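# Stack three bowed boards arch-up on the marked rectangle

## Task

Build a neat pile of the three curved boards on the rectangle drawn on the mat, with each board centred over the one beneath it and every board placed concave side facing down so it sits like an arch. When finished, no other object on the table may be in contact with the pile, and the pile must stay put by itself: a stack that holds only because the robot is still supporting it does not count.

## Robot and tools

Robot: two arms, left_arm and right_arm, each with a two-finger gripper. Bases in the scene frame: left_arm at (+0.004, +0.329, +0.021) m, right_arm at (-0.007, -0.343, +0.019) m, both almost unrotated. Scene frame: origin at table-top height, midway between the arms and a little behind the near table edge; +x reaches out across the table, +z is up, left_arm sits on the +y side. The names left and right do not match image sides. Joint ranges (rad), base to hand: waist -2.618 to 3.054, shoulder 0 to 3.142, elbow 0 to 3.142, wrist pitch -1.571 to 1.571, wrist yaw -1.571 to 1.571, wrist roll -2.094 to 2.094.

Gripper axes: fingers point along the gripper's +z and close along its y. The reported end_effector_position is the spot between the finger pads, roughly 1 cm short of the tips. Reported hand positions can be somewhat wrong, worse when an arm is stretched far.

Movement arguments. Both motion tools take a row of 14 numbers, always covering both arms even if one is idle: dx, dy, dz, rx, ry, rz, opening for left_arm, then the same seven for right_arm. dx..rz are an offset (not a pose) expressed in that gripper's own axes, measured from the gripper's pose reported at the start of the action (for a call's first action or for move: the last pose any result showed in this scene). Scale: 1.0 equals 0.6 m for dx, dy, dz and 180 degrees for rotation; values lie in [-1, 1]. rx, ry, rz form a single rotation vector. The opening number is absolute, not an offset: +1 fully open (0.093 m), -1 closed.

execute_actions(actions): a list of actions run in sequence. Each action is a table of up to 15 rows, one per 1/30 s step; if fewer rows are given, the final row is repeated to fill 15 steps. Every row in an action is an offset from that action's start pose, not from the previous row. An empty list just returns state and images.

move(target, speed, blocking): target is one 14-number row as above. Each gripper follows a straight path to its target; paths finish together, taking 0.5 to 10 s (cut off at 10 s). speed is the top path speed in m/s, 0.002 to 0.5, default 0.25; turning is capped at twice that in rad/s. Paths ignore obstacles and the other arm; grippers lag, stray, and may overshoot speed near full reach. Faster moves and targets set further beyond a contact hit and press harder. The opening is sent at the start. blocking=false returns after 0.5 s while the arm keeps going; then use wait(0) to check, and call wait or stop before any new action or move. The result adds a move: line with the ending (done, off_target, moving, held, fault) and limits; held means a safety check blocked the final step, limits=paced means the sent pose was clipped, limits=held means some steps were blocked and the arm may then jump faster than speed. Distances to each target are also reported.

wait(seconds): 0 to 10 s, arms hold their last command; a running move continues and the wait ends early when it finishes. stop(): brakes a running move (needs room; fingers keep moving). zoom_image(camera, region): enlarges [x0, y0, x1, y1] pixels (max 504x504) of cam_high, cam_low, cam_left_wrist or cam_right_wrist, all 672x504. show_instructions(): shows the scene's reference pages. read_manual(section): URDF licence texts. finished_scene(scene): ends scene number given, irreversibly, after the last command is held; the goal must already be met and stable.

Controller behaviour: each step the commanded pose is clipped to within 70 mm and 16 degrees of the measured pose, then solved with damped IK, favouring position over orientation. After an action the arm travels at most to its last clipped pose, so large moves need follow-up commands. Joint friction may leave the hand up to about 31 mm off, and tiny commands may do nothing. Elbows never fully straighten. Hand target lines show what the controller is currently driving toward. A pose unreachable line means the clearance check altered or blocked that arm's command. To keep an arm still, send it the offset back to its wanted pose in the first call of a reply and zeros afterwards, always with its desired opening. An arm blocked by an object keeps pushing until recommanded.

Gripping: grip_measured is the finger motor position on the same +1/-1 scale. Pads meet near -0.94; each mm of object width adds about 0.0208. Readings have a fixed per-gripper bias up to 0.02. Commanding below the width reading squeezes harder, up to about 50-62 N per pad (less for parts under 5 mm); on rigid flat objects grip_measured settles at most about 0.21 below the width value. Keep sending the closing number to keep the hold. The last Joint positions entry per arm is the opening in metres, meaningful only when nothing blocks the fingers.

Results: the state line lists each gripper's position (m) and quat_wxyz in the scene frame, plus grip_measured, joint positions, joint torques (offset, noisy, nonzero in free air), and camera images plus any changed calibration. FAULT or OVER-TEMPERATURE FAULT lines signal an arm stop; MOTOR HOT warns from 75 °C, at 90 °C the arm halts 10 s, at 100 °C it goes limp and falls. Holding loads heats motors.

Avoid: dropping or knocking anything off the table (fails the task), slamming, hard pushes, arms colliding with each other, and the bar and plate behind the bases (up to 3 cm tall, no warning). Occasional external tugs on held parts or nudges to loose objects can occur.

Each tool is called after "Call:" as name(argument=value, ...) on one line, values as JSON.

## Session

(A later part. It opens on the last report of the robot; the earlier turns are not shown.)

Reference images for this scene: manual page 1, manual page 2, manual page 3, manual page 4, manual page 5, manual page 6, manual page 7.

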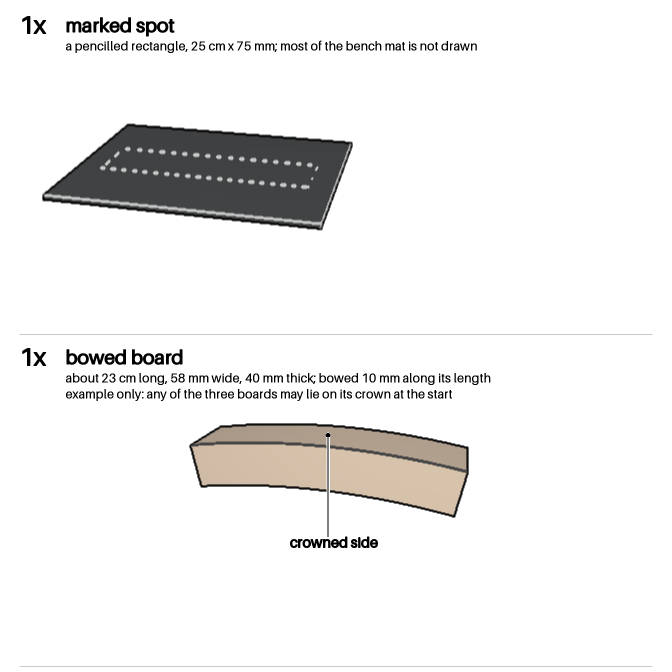

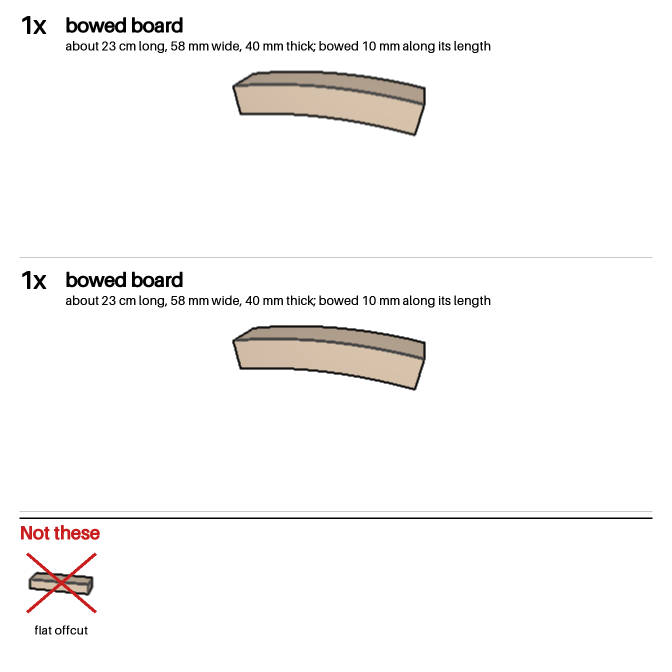

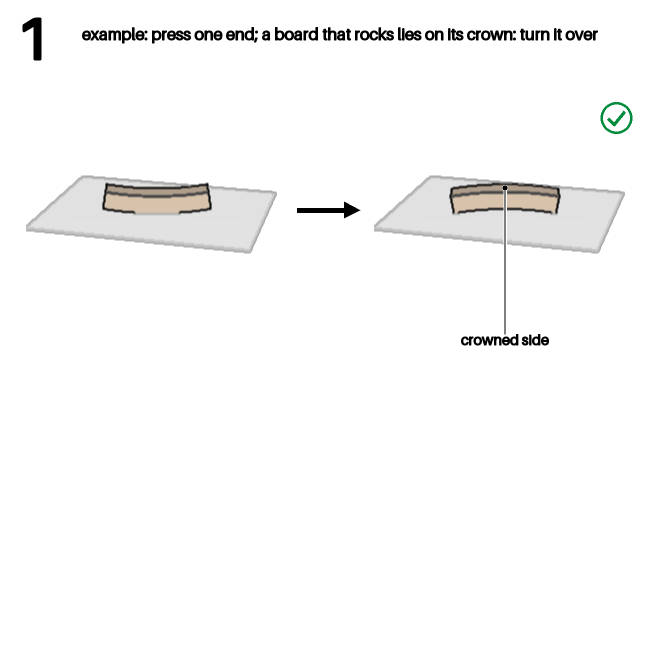

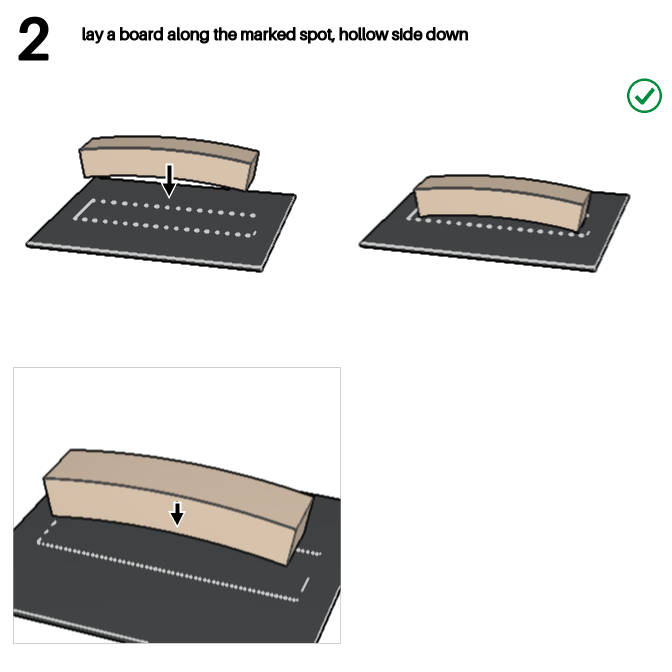

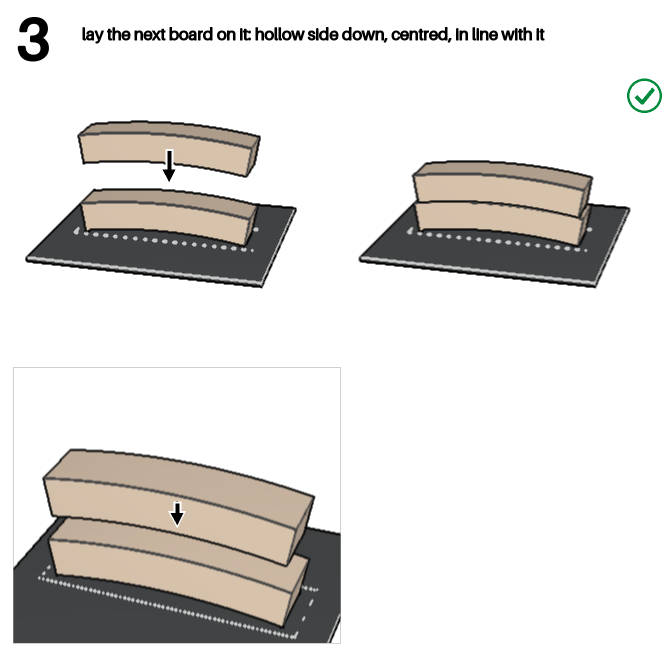

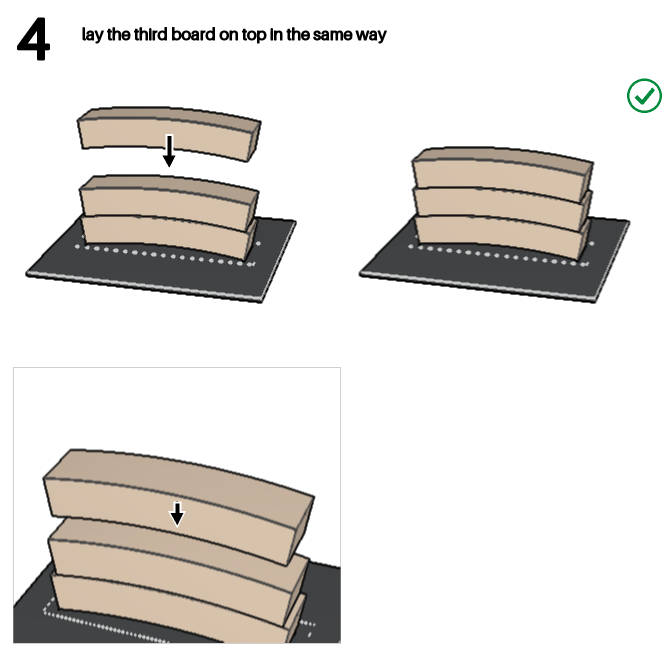

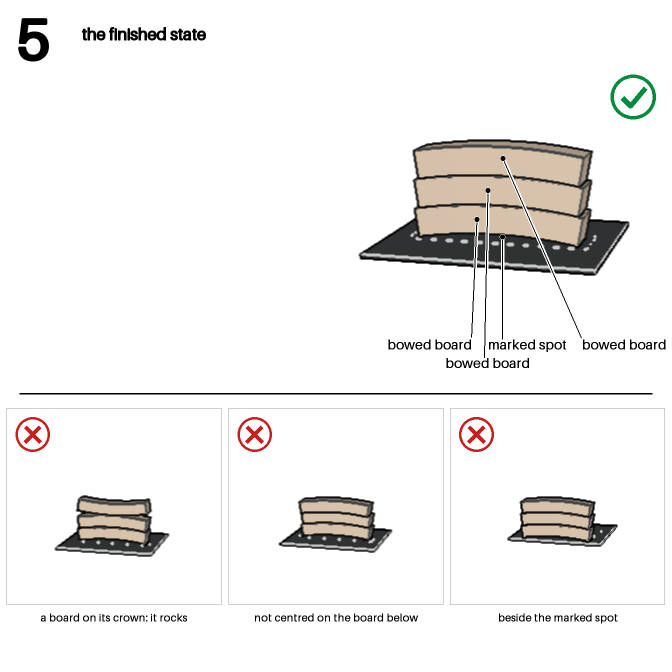

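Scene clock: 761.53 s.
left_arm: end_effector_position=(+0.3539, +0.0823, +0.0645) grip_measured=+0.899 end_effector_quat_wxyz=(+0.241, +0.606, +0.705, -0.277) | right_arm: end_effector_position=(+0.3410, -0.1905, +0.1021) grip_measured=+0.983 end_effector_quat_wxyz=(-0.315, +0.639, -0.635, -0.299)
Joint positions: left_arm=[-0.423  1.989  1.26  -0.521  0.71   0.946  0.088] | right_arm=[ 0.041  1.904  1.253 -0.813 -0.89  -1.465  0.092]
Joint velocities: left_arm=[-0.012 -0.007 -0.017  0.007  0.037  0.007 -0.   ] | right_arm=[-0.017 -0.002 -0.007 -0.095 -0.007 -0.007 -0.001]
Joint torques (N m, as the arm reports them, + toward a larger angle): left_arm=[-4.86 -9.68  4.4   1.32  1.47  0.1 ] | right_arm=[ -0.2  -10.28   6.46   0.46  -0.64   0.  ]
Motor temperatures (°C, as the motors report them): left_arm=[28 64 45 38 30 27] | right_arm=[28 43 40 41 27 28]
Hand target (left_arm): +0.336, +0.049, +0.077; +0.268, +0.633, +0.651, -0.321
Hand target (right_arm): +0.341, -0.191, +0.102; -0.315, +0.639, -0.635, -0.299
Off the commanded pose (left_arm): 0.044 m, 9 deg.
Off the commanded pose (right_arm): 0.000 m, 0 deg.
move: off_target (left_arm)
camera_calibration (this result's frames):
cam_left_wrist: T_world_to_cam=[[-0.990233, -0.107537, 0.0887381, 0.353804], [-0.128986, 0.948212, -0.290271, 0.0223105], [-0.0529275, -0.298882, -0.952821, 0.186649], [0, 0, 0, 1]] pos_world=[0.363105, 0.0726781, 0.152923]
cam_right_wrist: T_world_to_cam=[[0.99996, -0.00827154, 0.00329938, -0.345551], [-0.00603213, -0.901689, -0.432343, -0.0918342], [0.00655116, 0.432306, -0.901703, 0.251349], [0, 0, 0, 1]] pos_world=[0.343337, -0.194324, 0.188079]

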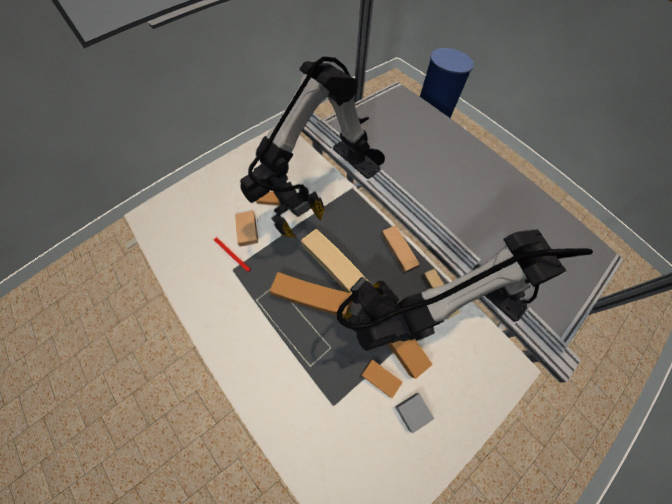

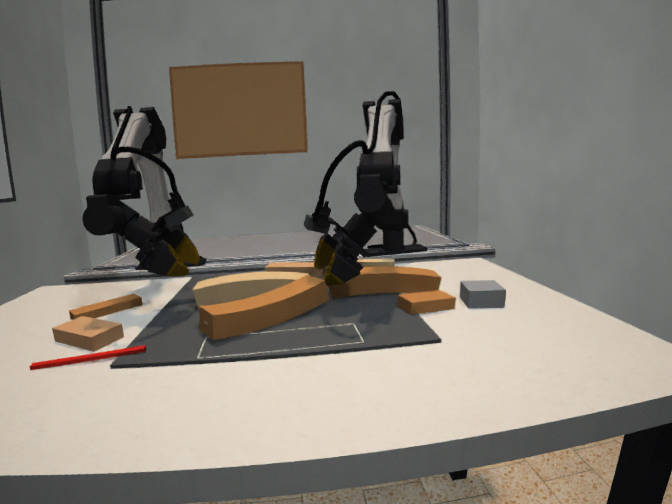

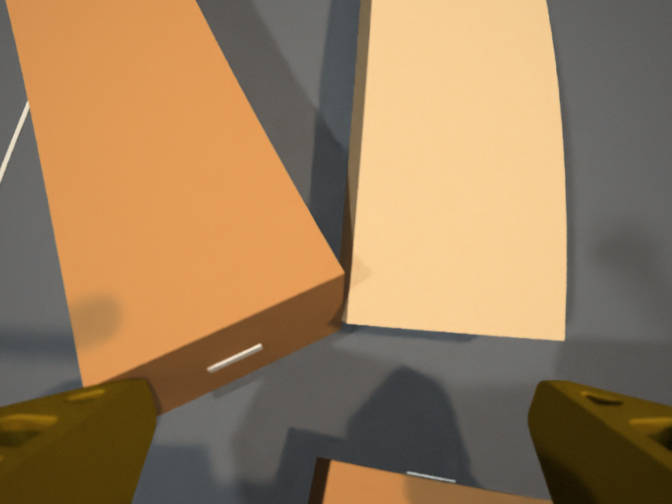

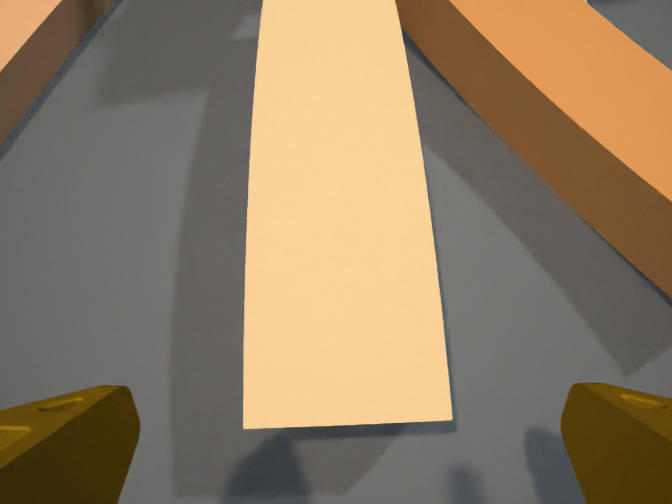

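Call:
move(target=[-0.12,0,-0.07,0,0,0,1,0.012,-0.005,0.125,0,0,0,1], speed=0.08)

Call:
execute_actions(actions=[[[0,0,0,0,0,0,1,0,0,0,0,0,0,-0.3]],[[0,0,0,0,0,0,1,0,0,0,0,0,0,-0.3]]])

Call:
move(target=[0,0,0,0,0,0,1,-0.02,0.09,-0.01,0,0,0,-0.3], speed=0.05)

Scene clock: 766.43 s.
left_arm: end_effector_position=(+0.3643, +0.0635, +0.1303) grip_measured=+1.000 end_effector_quat_wxyz=(+0.233, +0.603, +0.709, -0.282) | right_arm: end_effector_position=(+0.3524, -0.1365, +0.0676) grip_measured=+0.983 end_effector_quat_wxyz=(-0.335, +0.641, -0.625, -0.294)
Joint positions: left_arm=[-0.456  1.967  1.508 -0.783  0.703  0.9    0.093] | right_arm=[ 0.183  1.974  1.167 -0.442 -0.877 -1.242  0.092]
Joint velocities: left_arm=[-0.007 -0.022 -0.002  0.022 -0.022  0.022  0.   ] | right_arm=[-0.007  0.002 -0.017 -0.051 -0.007 -0.022  0.001]
Joint torques (N m, as the arm reports them, + toward a larger angle): left_arm=[ -0.74 -10.92   8.25   0.72   0.22  -0.16] | right_arm=[ 0.51 -9.22  4.63  0.97 -0.55  0.15]
Motor temperatures (°C, as the motors report them): left_arm=[29 64 45 38 30 27] | right_arm=[28 44 40 40 27 28]
Hand target (left_arm): +0.365, +0.059, +0.144; +0.242, +0.606, +0.705, -0.277
Hand target (right_arm): +0.344, -0.136, +0.051; -0.316, +0.638, -0.634, -0.301
Off the commanded pose (left_arm): 0.014 m, 1 deg.
Off the commanded pose (right_arm): 0.019 m, 3 deg.
move: off_target (left_arm, right_arm)
camera_calibration (this result's frames):
cam_left_wrist: T_world_to_cam=[[-0.987742, -0.111339, 0.109408, 0.352874], [-0.138409, 0.948767, -0.284048, 0.0632398], [-0.0721769, -0.295709, -0.952547, 0.251085], [0, 0, 0, 1]] pos_world=[0.375424, 0.053537, 0.218526]
cam_right_wrist: T_world_to_cam=[[0.999046, -0.00782395, 0.0429646, -0.358742], [0.0125034, -0.891391, -0.453062, -0.0616942], [0.041843, 0.453167, -0.890443, 0.18642], [0, 0, 0, 1]] pos_world=[0.35137, -0.14228, 0.153458]

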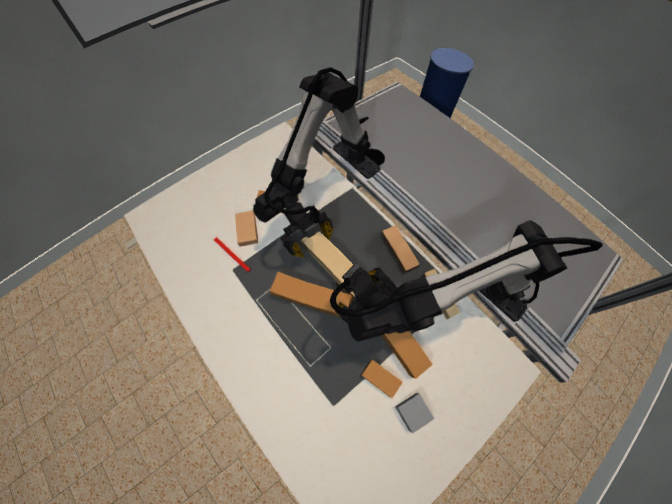

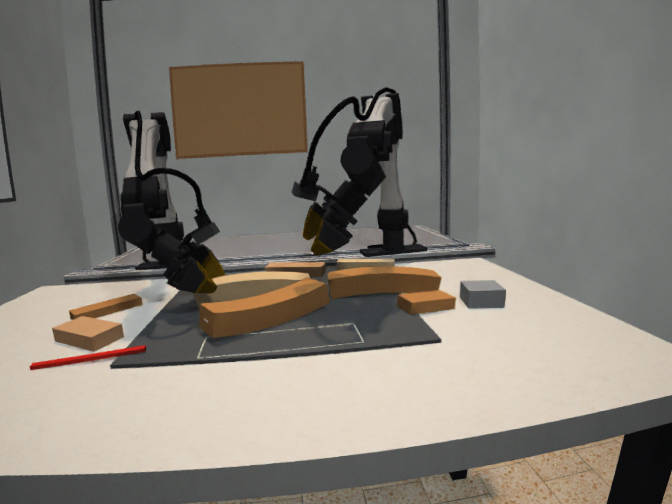

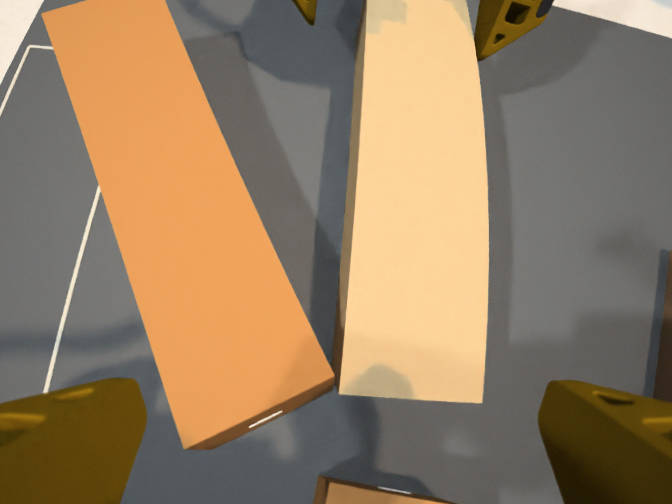

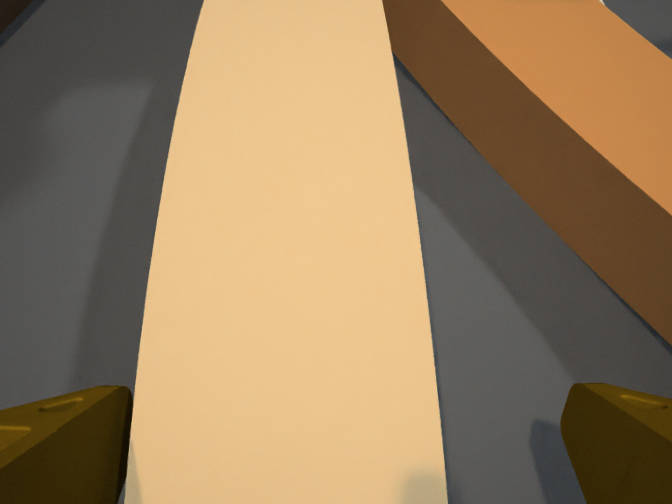

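Scene clock: 767.43 s.
left_arm: end_effector_position=(+0.3643, +0.0635, +0.1303) grip_measured=+1.000 end_effector_quat_wxyz=(+0.233, +0.603, +0.709, -0.282) | right_arm: end_effector_position=(+0.3438, -0.1360, +0.0678) grip_measured=+0.164 end_effector_quat_wxyz=(-0.324, +0.635, -0.627, -0.313)
Joint positions: left_arm=[-0.456  1.967  1.508 -0.783  0.703  0.9    0.093] | right_arm=[ 0.183  1.974  1.166 -0.484 -0.898 -1.246  0.053]
Joint velocities: left_arm=[-0.007 -0.012 -0.012  0.066  0.037 -0.066  0.   ] | right_arm=[-0.012  0.002 -0.022  0.007  0.022  0.022  0.001]
Joint torques (N m, as the arm reports them, + toward a larger angle): left_arm=[-0.06 -9.36  6.1   0.84  0.32 -0.1 ] | right_arm=[ -0.28 -10.87   6.47   0.82  -0.65   0.01]
Motor temperatures (°C, as the motors report them): left_arm=[29 64 45 38 30 27] | right_arm=[28 44 40 40 27 28]
Hand target (left_arm): +0.364, +0.063, +0.130; +0.233, +0.603, +0.709, -0.282
Hand target (right_arm): +0.344, -0.136, +0.068; -0.324, +0.635, -0.627, -0.312
Off the commanded pose (left_arm): 0.000 m, 0 deg.
Off the commanded pose (right_arm): 0.000 m, 0 deg.
camera_calibration (this result's frames):
cam_left_wrist: T_world_to_cam=[[-0.987742, -0.111339, 0.109408, 0.352874], [-0.138409, 0.948767, -0.284048, 0.0632398], [-0.0721769, -0.295709, -0.952547, 0.251085], [0, 0, 0, 1]] pos_world=[0.375424, 0.053537, 0.218526]
cam_right_wrist: T_world_to_cam=[[1, 0.00065266, -0.000238893, -0.346383], [0.000467892, -0.886367, -0.462984, -0.0555673], [-0.000513918, 0.462984, -0.886367, 0.20233], [0, 0, 0, 1]] pos_world=[0.346513, -0.142702, 0.153529]

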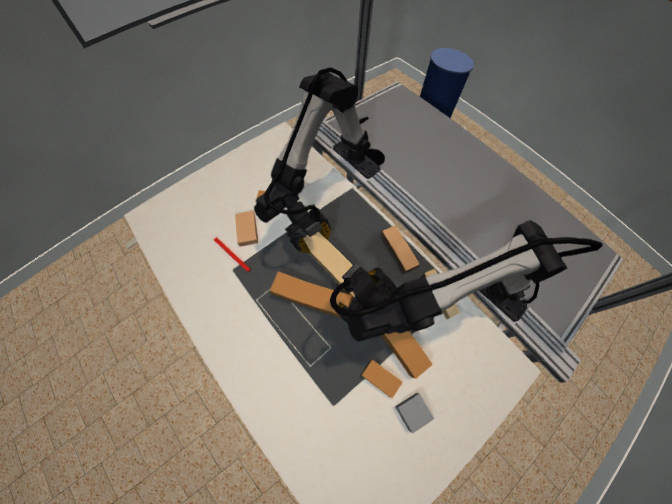

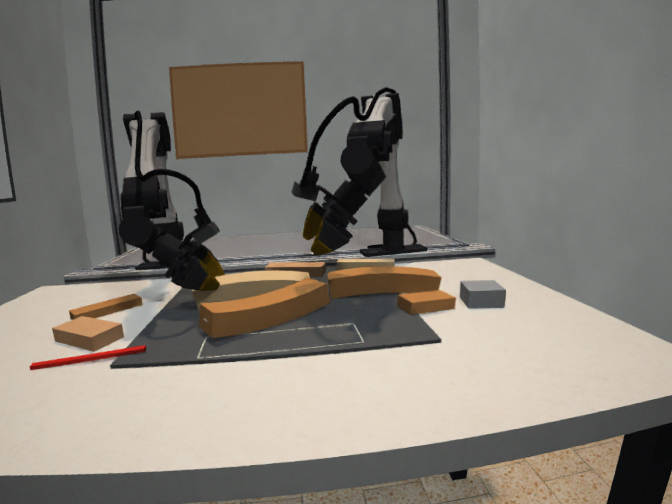

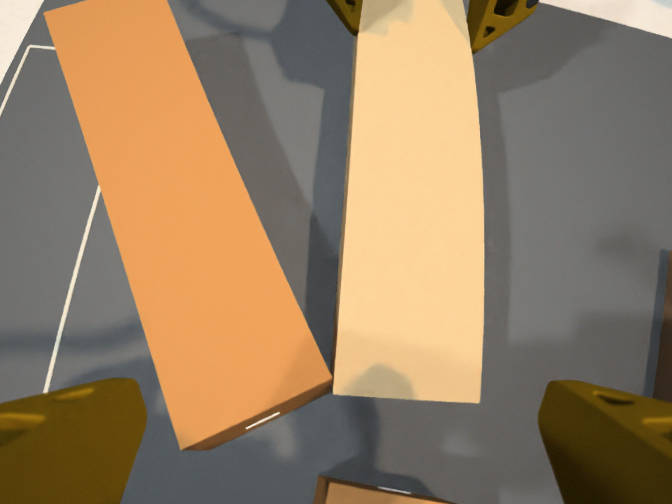

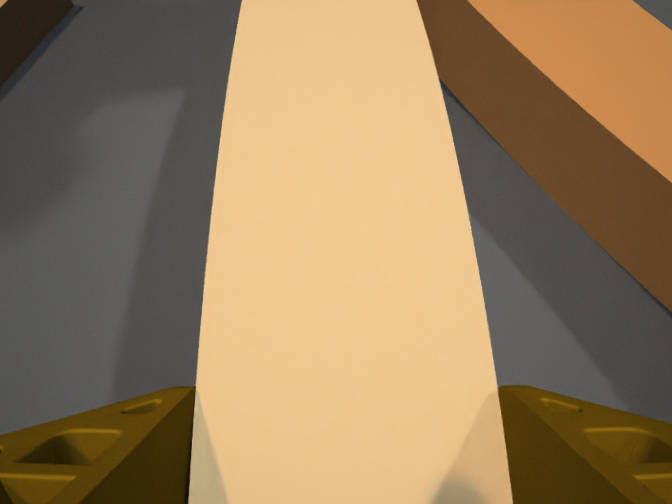

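Scene clock: 768.83 s.
left_arm: end_effector_position=(+0.3643, +0.0635, +0.1303) grip_measured=+1.000 end_effector_quat_wxyz=(+0.233, +0.603, +0.709, -0.282) | right_arm: end_effector_position=(+0.3077, -0.1420, +0.0736) grip_measured=+0.164 end_effector_quat_wxyz=(-0.326, +0.634, -0.641, -0.285)
Joint positions: left_arm=[-0.456  1.967  1.508 -0.783  0.703  0.9    0.093] | right_arm=[ 0.206  1.793  0.959 -0.384 -0.837 -1.176  0.053]
Joint velocities: left_arm=[-0.007 -0.002  0.007  0.095 -0.037 -0.007  0.   ] | right_arm=[-0.012 -0.002 -0.017  0.037 -0.022  0.022 -0.   ]
Joint torques (N m, as the arm reports them, + toward a larger angle): left_arm=[ 0.02 -9.5   6.4   0.82  0.32 -0.09] | right_arm=[  1.27 -11.05   4.6    0.59  -1.22  -0.02]
Motor temperatures (°C, as the motors report them): left_arm=[29 63 45 38 30 27] | right_arm=[28 44 40 39 27 28]
Hand target (left_arm): +0.364, +0.063, +0.130; +0.233, +0.603, +0.709, -0.282
Hand target (right_arm): +0.290, -0.134, +0.080; -0.324, +0.635, -0.628, -0.313
Off the commanded pose (left_arm): 0.000 m, 0 deg.
Off the commanded pose (right_arm): 0.021 m, 4 deg.
move: off_target (right_arm)
camera_calibration (this result's frames):
cam_left_wrist: T_world_to_cam=[[-0.987742, -0.111339, 0.109408, 0.352874], [-0.138409, 0.948767, -0.284048, 0.0632398], [-0.0721769, -0.295709, -0.952547, 0.251085], [0, 0, 0, 1]] pos_world=[0.375424, 0.053537, 0.218526]
cam_right_wrist: T_world_to_cam=[[0.998845, -0.0377998, 0.0296729, -0.317556], [-0.0214574, -0.903321, -0.428427, -0.0563538], [0.0429986, 0.427296, -0.903089, 0.193044], [0, 0, 0, 1]] pos_world=[0.30768, -0.145396, 0.159615]

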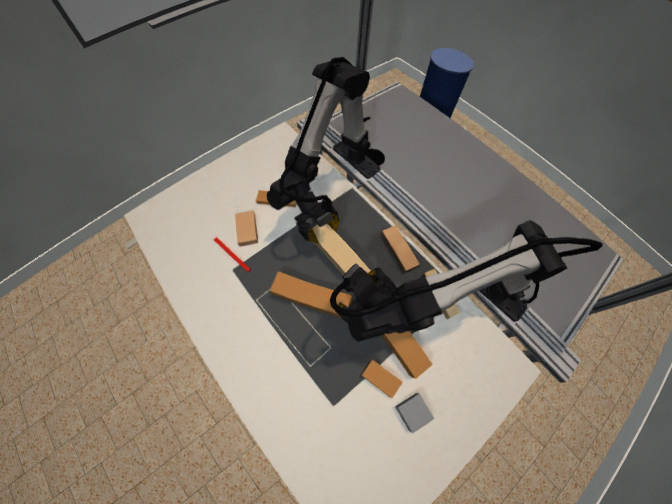

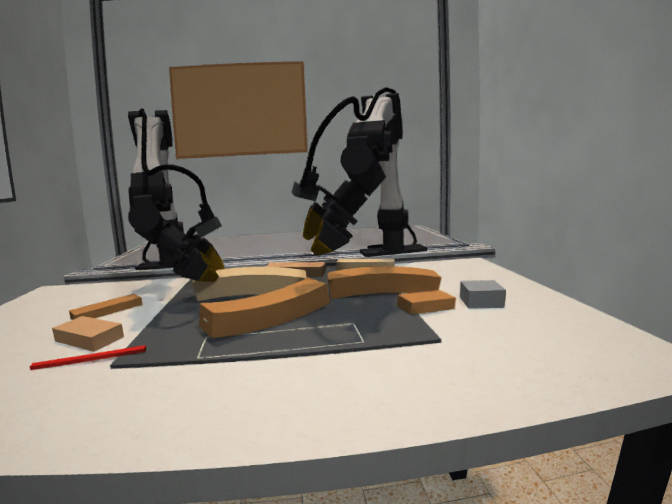

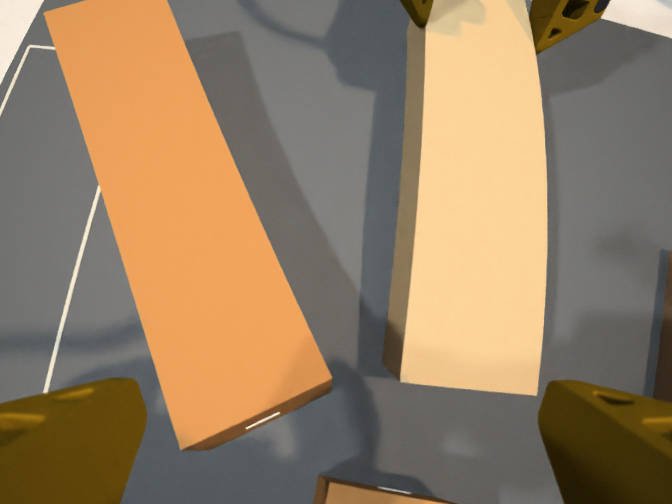

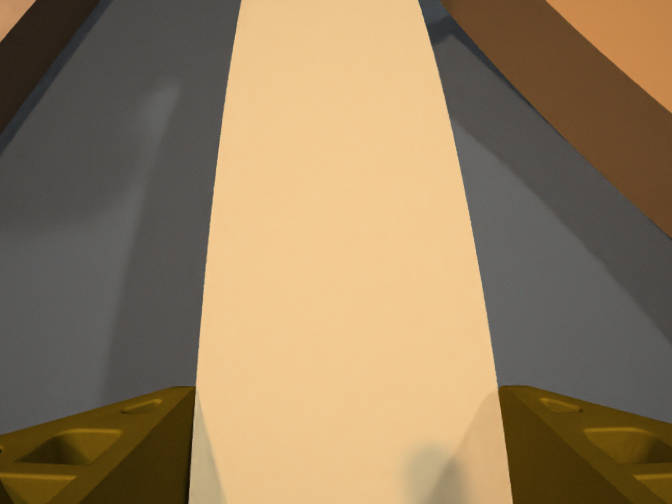

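Call:
execute_actions(actions=[])

Scene clock: 780.53 s.
left_arm: end_effector_position=(+0.3643, +0.0635, +0.1303) grip_measured=+1.000 end_effector_quat_wxyz=(+0.233, +0.603, +0.709, -0.282) | right_arm: end_effector_position=(+0.3077, -0.1420, +0.0736) grip_measured=+0.164 end_effector_quat_wxyz=(-0.326, +0.633, -0.641, -0.285)
Joint positions: left_arm=[-0.456  1.967  1.508 -0.783  0.703  0.9    0.093] | right_arm=[ 0.206  1.793  0.959 -0.384 -0.837 -1.174  0.053]
Joint velocities: left_arm=[-0.002  0.002 -0.002  0.007  0.095 -0.007  0.   ] | right_arm=[ 0.002  0.007 -0.012 -0.037  0.022 -0.066 -0.001]
Joint torques (N m, as the arm reports them, + toward a larger angle): left_arm=[-0.1  -9.61  6.27  0.8   0.31 -0.1 ] | right_arm=[  1.29 -11.07   4.47   0.7   -1.14   0.03]
Motor temperatures (°C, as the motors report them): left_arm=[29 63 45 38 30 27] | right_arm=[28 47 39 38 28 28]
Hand target (left_arm): +0.364, +0.063, +0.130; +0.233, +0.603, +0.709, -0.282
Hand target (right_arm): +0.290, -0.134, +0.080; -0.324, +0.635, -0.628, -0.313
Off the commanded pose (left_arm): 0.000 m, 0 deg.
Off the commanded pose (right_arm): 0.021 m, 4 deg.
camera_calibration (this result's frames):
cam_left_wrist: T_world_to_cam=[[-0.987742, -0.111339, 0.109408, 0.352874], [-0.138409, 0.948767, -0.284048, 0.0632398], [-0.0721769, -0.295709, -0.952547, 0.251085], [0, 0, 0, 1]] pos_world=[0.375424, 0.053537, 0.218526]
cam_right_wrist: T_world_to_cam=[[0.998843, -0.0387546, 0.0284827, -0.317604], [-0.0228277, -0.903263, -0.42848, -0.05592], [0.042333, 0.427334, -0.903102, 0.193255], [0, 0, 0, 1]] pos_world=[0.307778, -0.145404, 0.159614]

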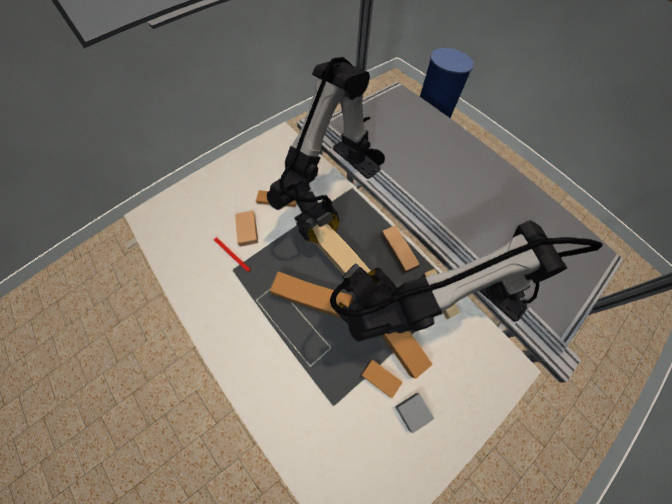

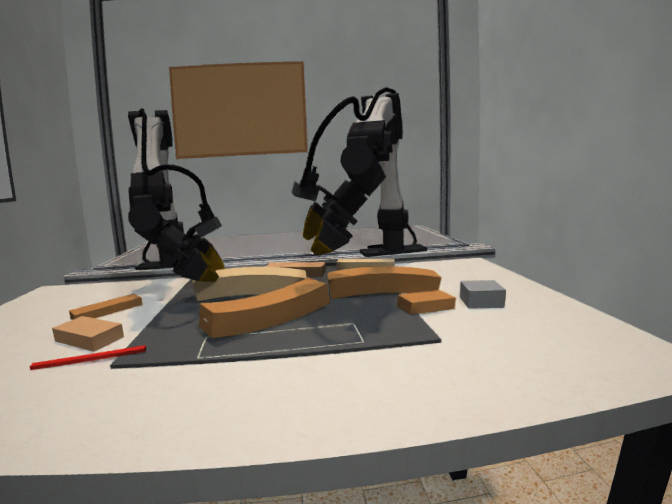

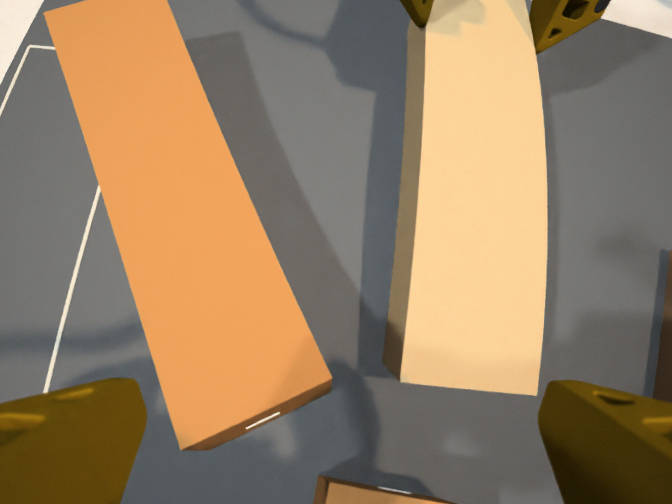

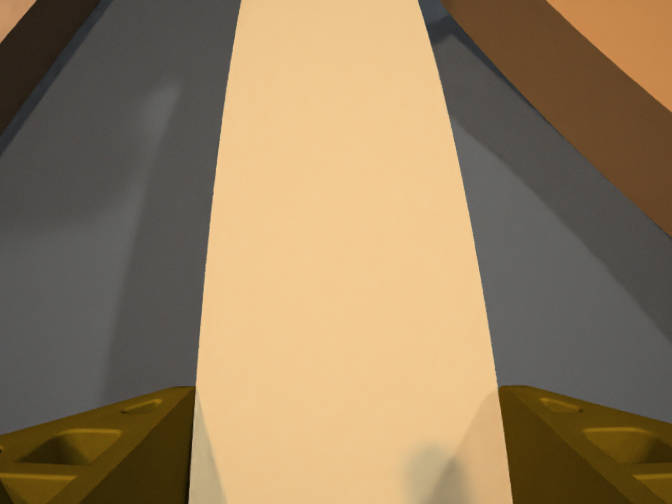

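Call:
zoom_image(camera="cam_low", region=[170, 240, 470, 370])

Region (170, 240, 470, 370) of cam_low's 672x504 image, scaled by 1.680, with more detail than that image has; it fills the top 218 rows of this view, and the rest is white.

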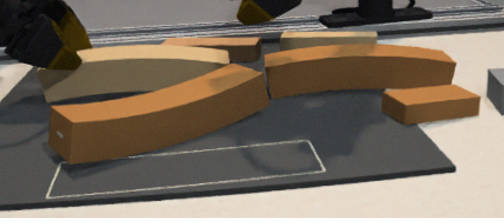

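Call:
move(target=[0.023,-0.082,0.09,0,0,0.053,0.75, 0,0,0,0,0,0,-0.3], speed=0.1)

Scene clock: 789.83 s.
left_arm: end_effector_position=(+0.3138, +0.0329, +0.0839) grip_measured=+0.752 end_effector_quat_wxyz=(+0.245, +0.656, +0.662, -0.267) | right_arm: end_effector_position=(+0.3081, -0.1425, +0.0731) grip_measured=+0.164 end_effector_quat_wxyz=(-0.325, +0.634, -0.643, -0.283)
Joint positions: left_arm=[-0.588  1.901  1.22  -0.485  0.657  0.902  0.081] | right_arm=[ 0.206  1.793  0.959 -0.383 -0.831 -1.174  0.053]
Joint velocities: left_arm=[ 0.007 -0.017  0.017  0.007  0.022  0.022 -0.   ] | right_arm=[-0.002  0.007  0.012  0.007  0.051 -0.081 -0.001]
Joint torques (N m, as the arm reports them, + toward a larger angle): left_arm=[ -0.4  -10.     4.86   1.16   0.22  -0.04] | right_arm=[-0.26 -9.13  6.39  0.93 -0.71 -0.04]
Motor temperatures (°C, as the motors report them): left_arm=[28 63 45 38 29 27] | right_arm=[28 48 38 37 28 28]
Hand target (left_arm): +0.313, +0.031, +0.087; +0.255, +0.660, +0.657, -0.261
Hand target (right_arm): +0.308, -0.142, +0.074; -0.326, +0.633, -0.642, -0.285
Off the commanded pose (left_arm): 0.004 m, 2 deg.
Off the commanded pose (right_arm): 0.001 m, 0 deg.
move: done
camera_calibration (this result's frames):
cam_left_wrist: T_world_to_cam=[[-0.999709, 0.00612285, 0.0233207, 0.311732], [-0.000746293, 0.958898, -0.28375, 0.0285275], [-0.0240996, -0.283685, -0.958615, 0.179239], [0, 0, 0, 1]] pos_world=[0.315983, 0.0215837, 0.172646]
cam_right_wrist: T_world_to_cam=[[0.998714, -0.0407007, 0.0302302, -0.318461], [-0.0240479, -0.905215, -0.424274, -0.0568218], [0.0446331, 0.423001, -0.905029, 0.191741], [0, 0, 0, 1]] pos_world=[0.308127, -0.145504, 0.159051]

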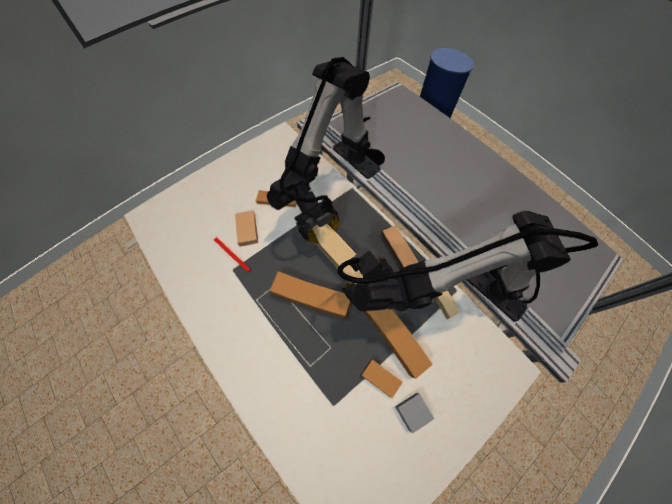

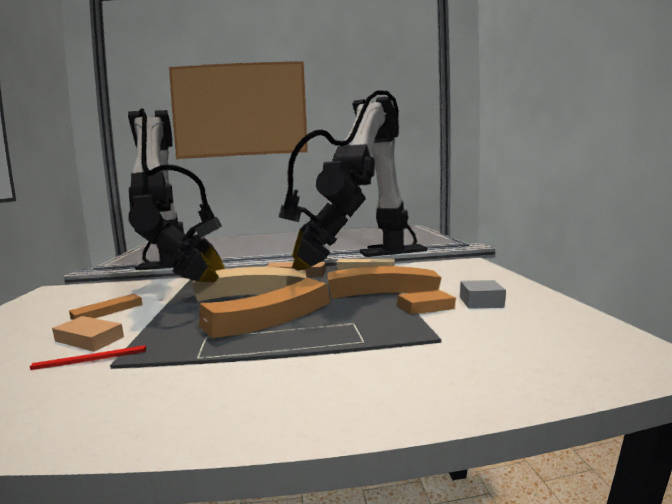

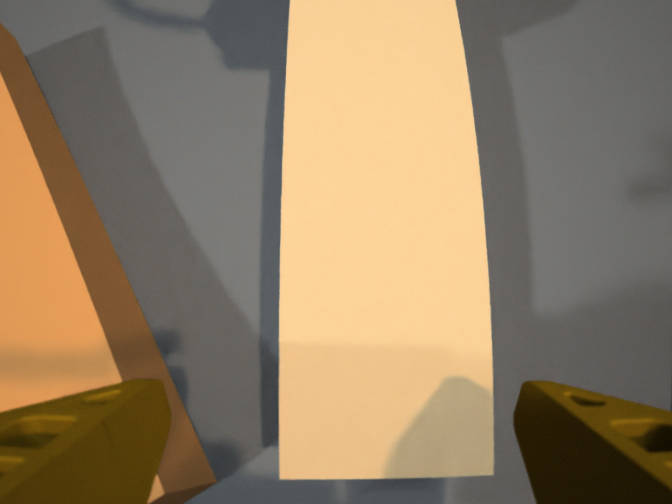

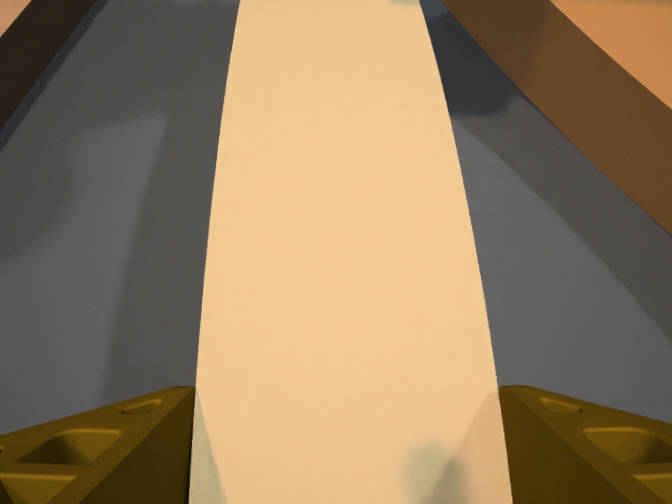

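Call:
move(target=[0,-0.022,0.105,0,0,0,0.75, 0,0,0,0,0,0,-0.3], speed=0.05)

Scene clock: 793.10 s.
left_arm: end_effector_position=(+0.3020, -0.0083, +0.0453) grip_measured=+0.752 end_effector_quat_wxyz=(+0.245, +0.656, +0.662, -0.269) | right_arm: end_effector_position=(+0.3082, -0.1426, +0.0730) grip_measured=+0.164 end_effector_quat_wxyz=(-0.325, +0.634, -0.643, -0.282)
Joint positions: left_arm=[-0.7    2.002  1.181 -0.268  0.613  0.776  0.081] | right_arm=[ 0.206  1.793  0.959 -0.383 -0.83  -1.174  0.053]
Joint velocities: left_arm=[-0.022  0.002 -0.002 -0.007  0.037 -0.051  0.   ] | right_arm=[-0.017 -0.002 -0.017  0.066  0.007  0.007  0.   ]
Joint torques (N m, as the arm reports them, + toward a larger angle): left_arm=[-0.64 -8.78  4.59  1.24  0.22 -0.15] | right_arm=[-0.2  -9.12  6.17  0.88 -0.62  0.02]
Motor temperatures (°C, as the motors report them): left_arm=[28 63 45 38 29 27] | right_arm=[28 48 38 37 28 28]
Hand target (left_arm): +0.299, -0.009, +0.039; +0.244, +0.656, +0.662, -0.266
Hand target (right_arm): +0.308, -0.143, +0.073; -0.325, +0.634, -0.643, -0.283
Off the commanded pose (left_arm): 0.008 m, 0 deg.
Off the commanded pose (right_arm): 0.000 m, 0 deg.
move: done
camera_calibration (this result's frames):
cam_left_wrist: T_world_to_cam=[[-0.999682, 0.00729993, 0.0241181, 0.301111], [0.0000536383, 0.957733, -0.287658, 0.0570357], [-0.0251986, -0.287565, -0.957429, 0.130455], [0, 0, 0, 1]] pos_world=[0.3043, -0.0193088, 0.134046]
cam_right_wrist: T_world_to_cam=[[0.998698, -0.0409428, 0.0304179, -0.318556], [-0.024219, -0.905504, -0.423645, -0.0569623], [0.0448887, 0.422357, -0.905317, 0.191541], [0, 0, 0, 1]] pos_world=[0.308164, -0.145521, 0.158963]

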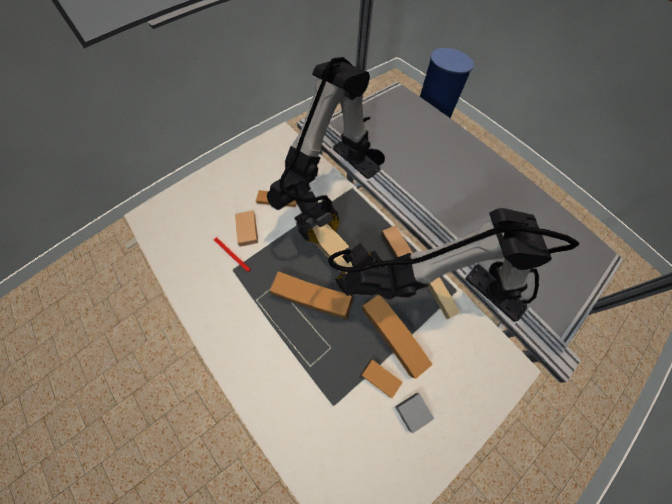

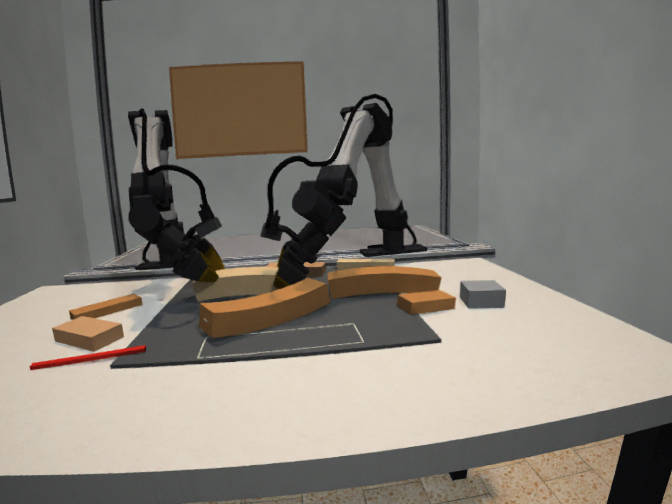

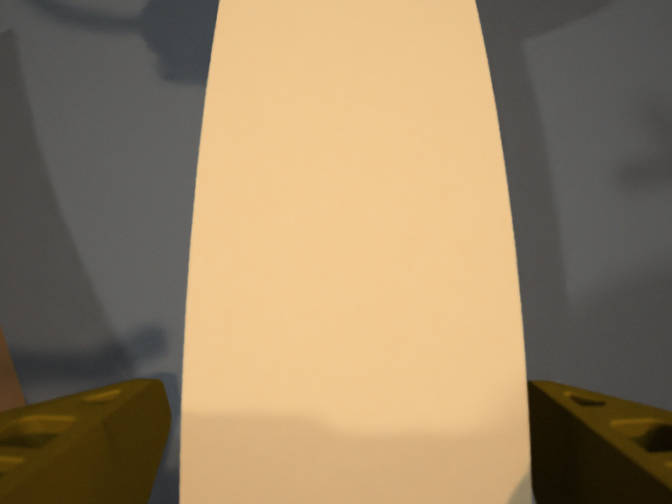

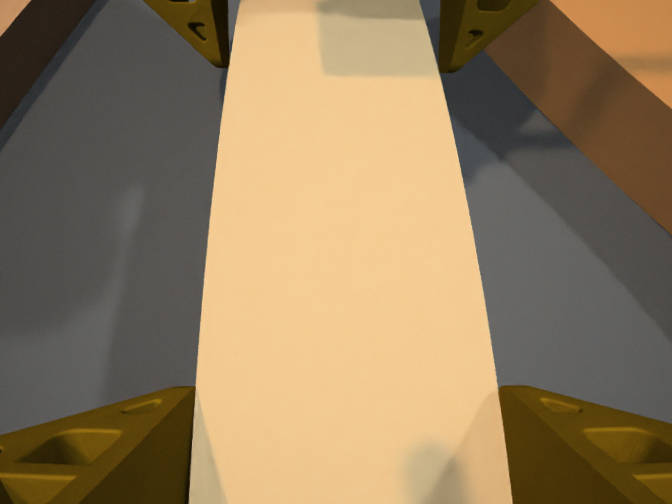

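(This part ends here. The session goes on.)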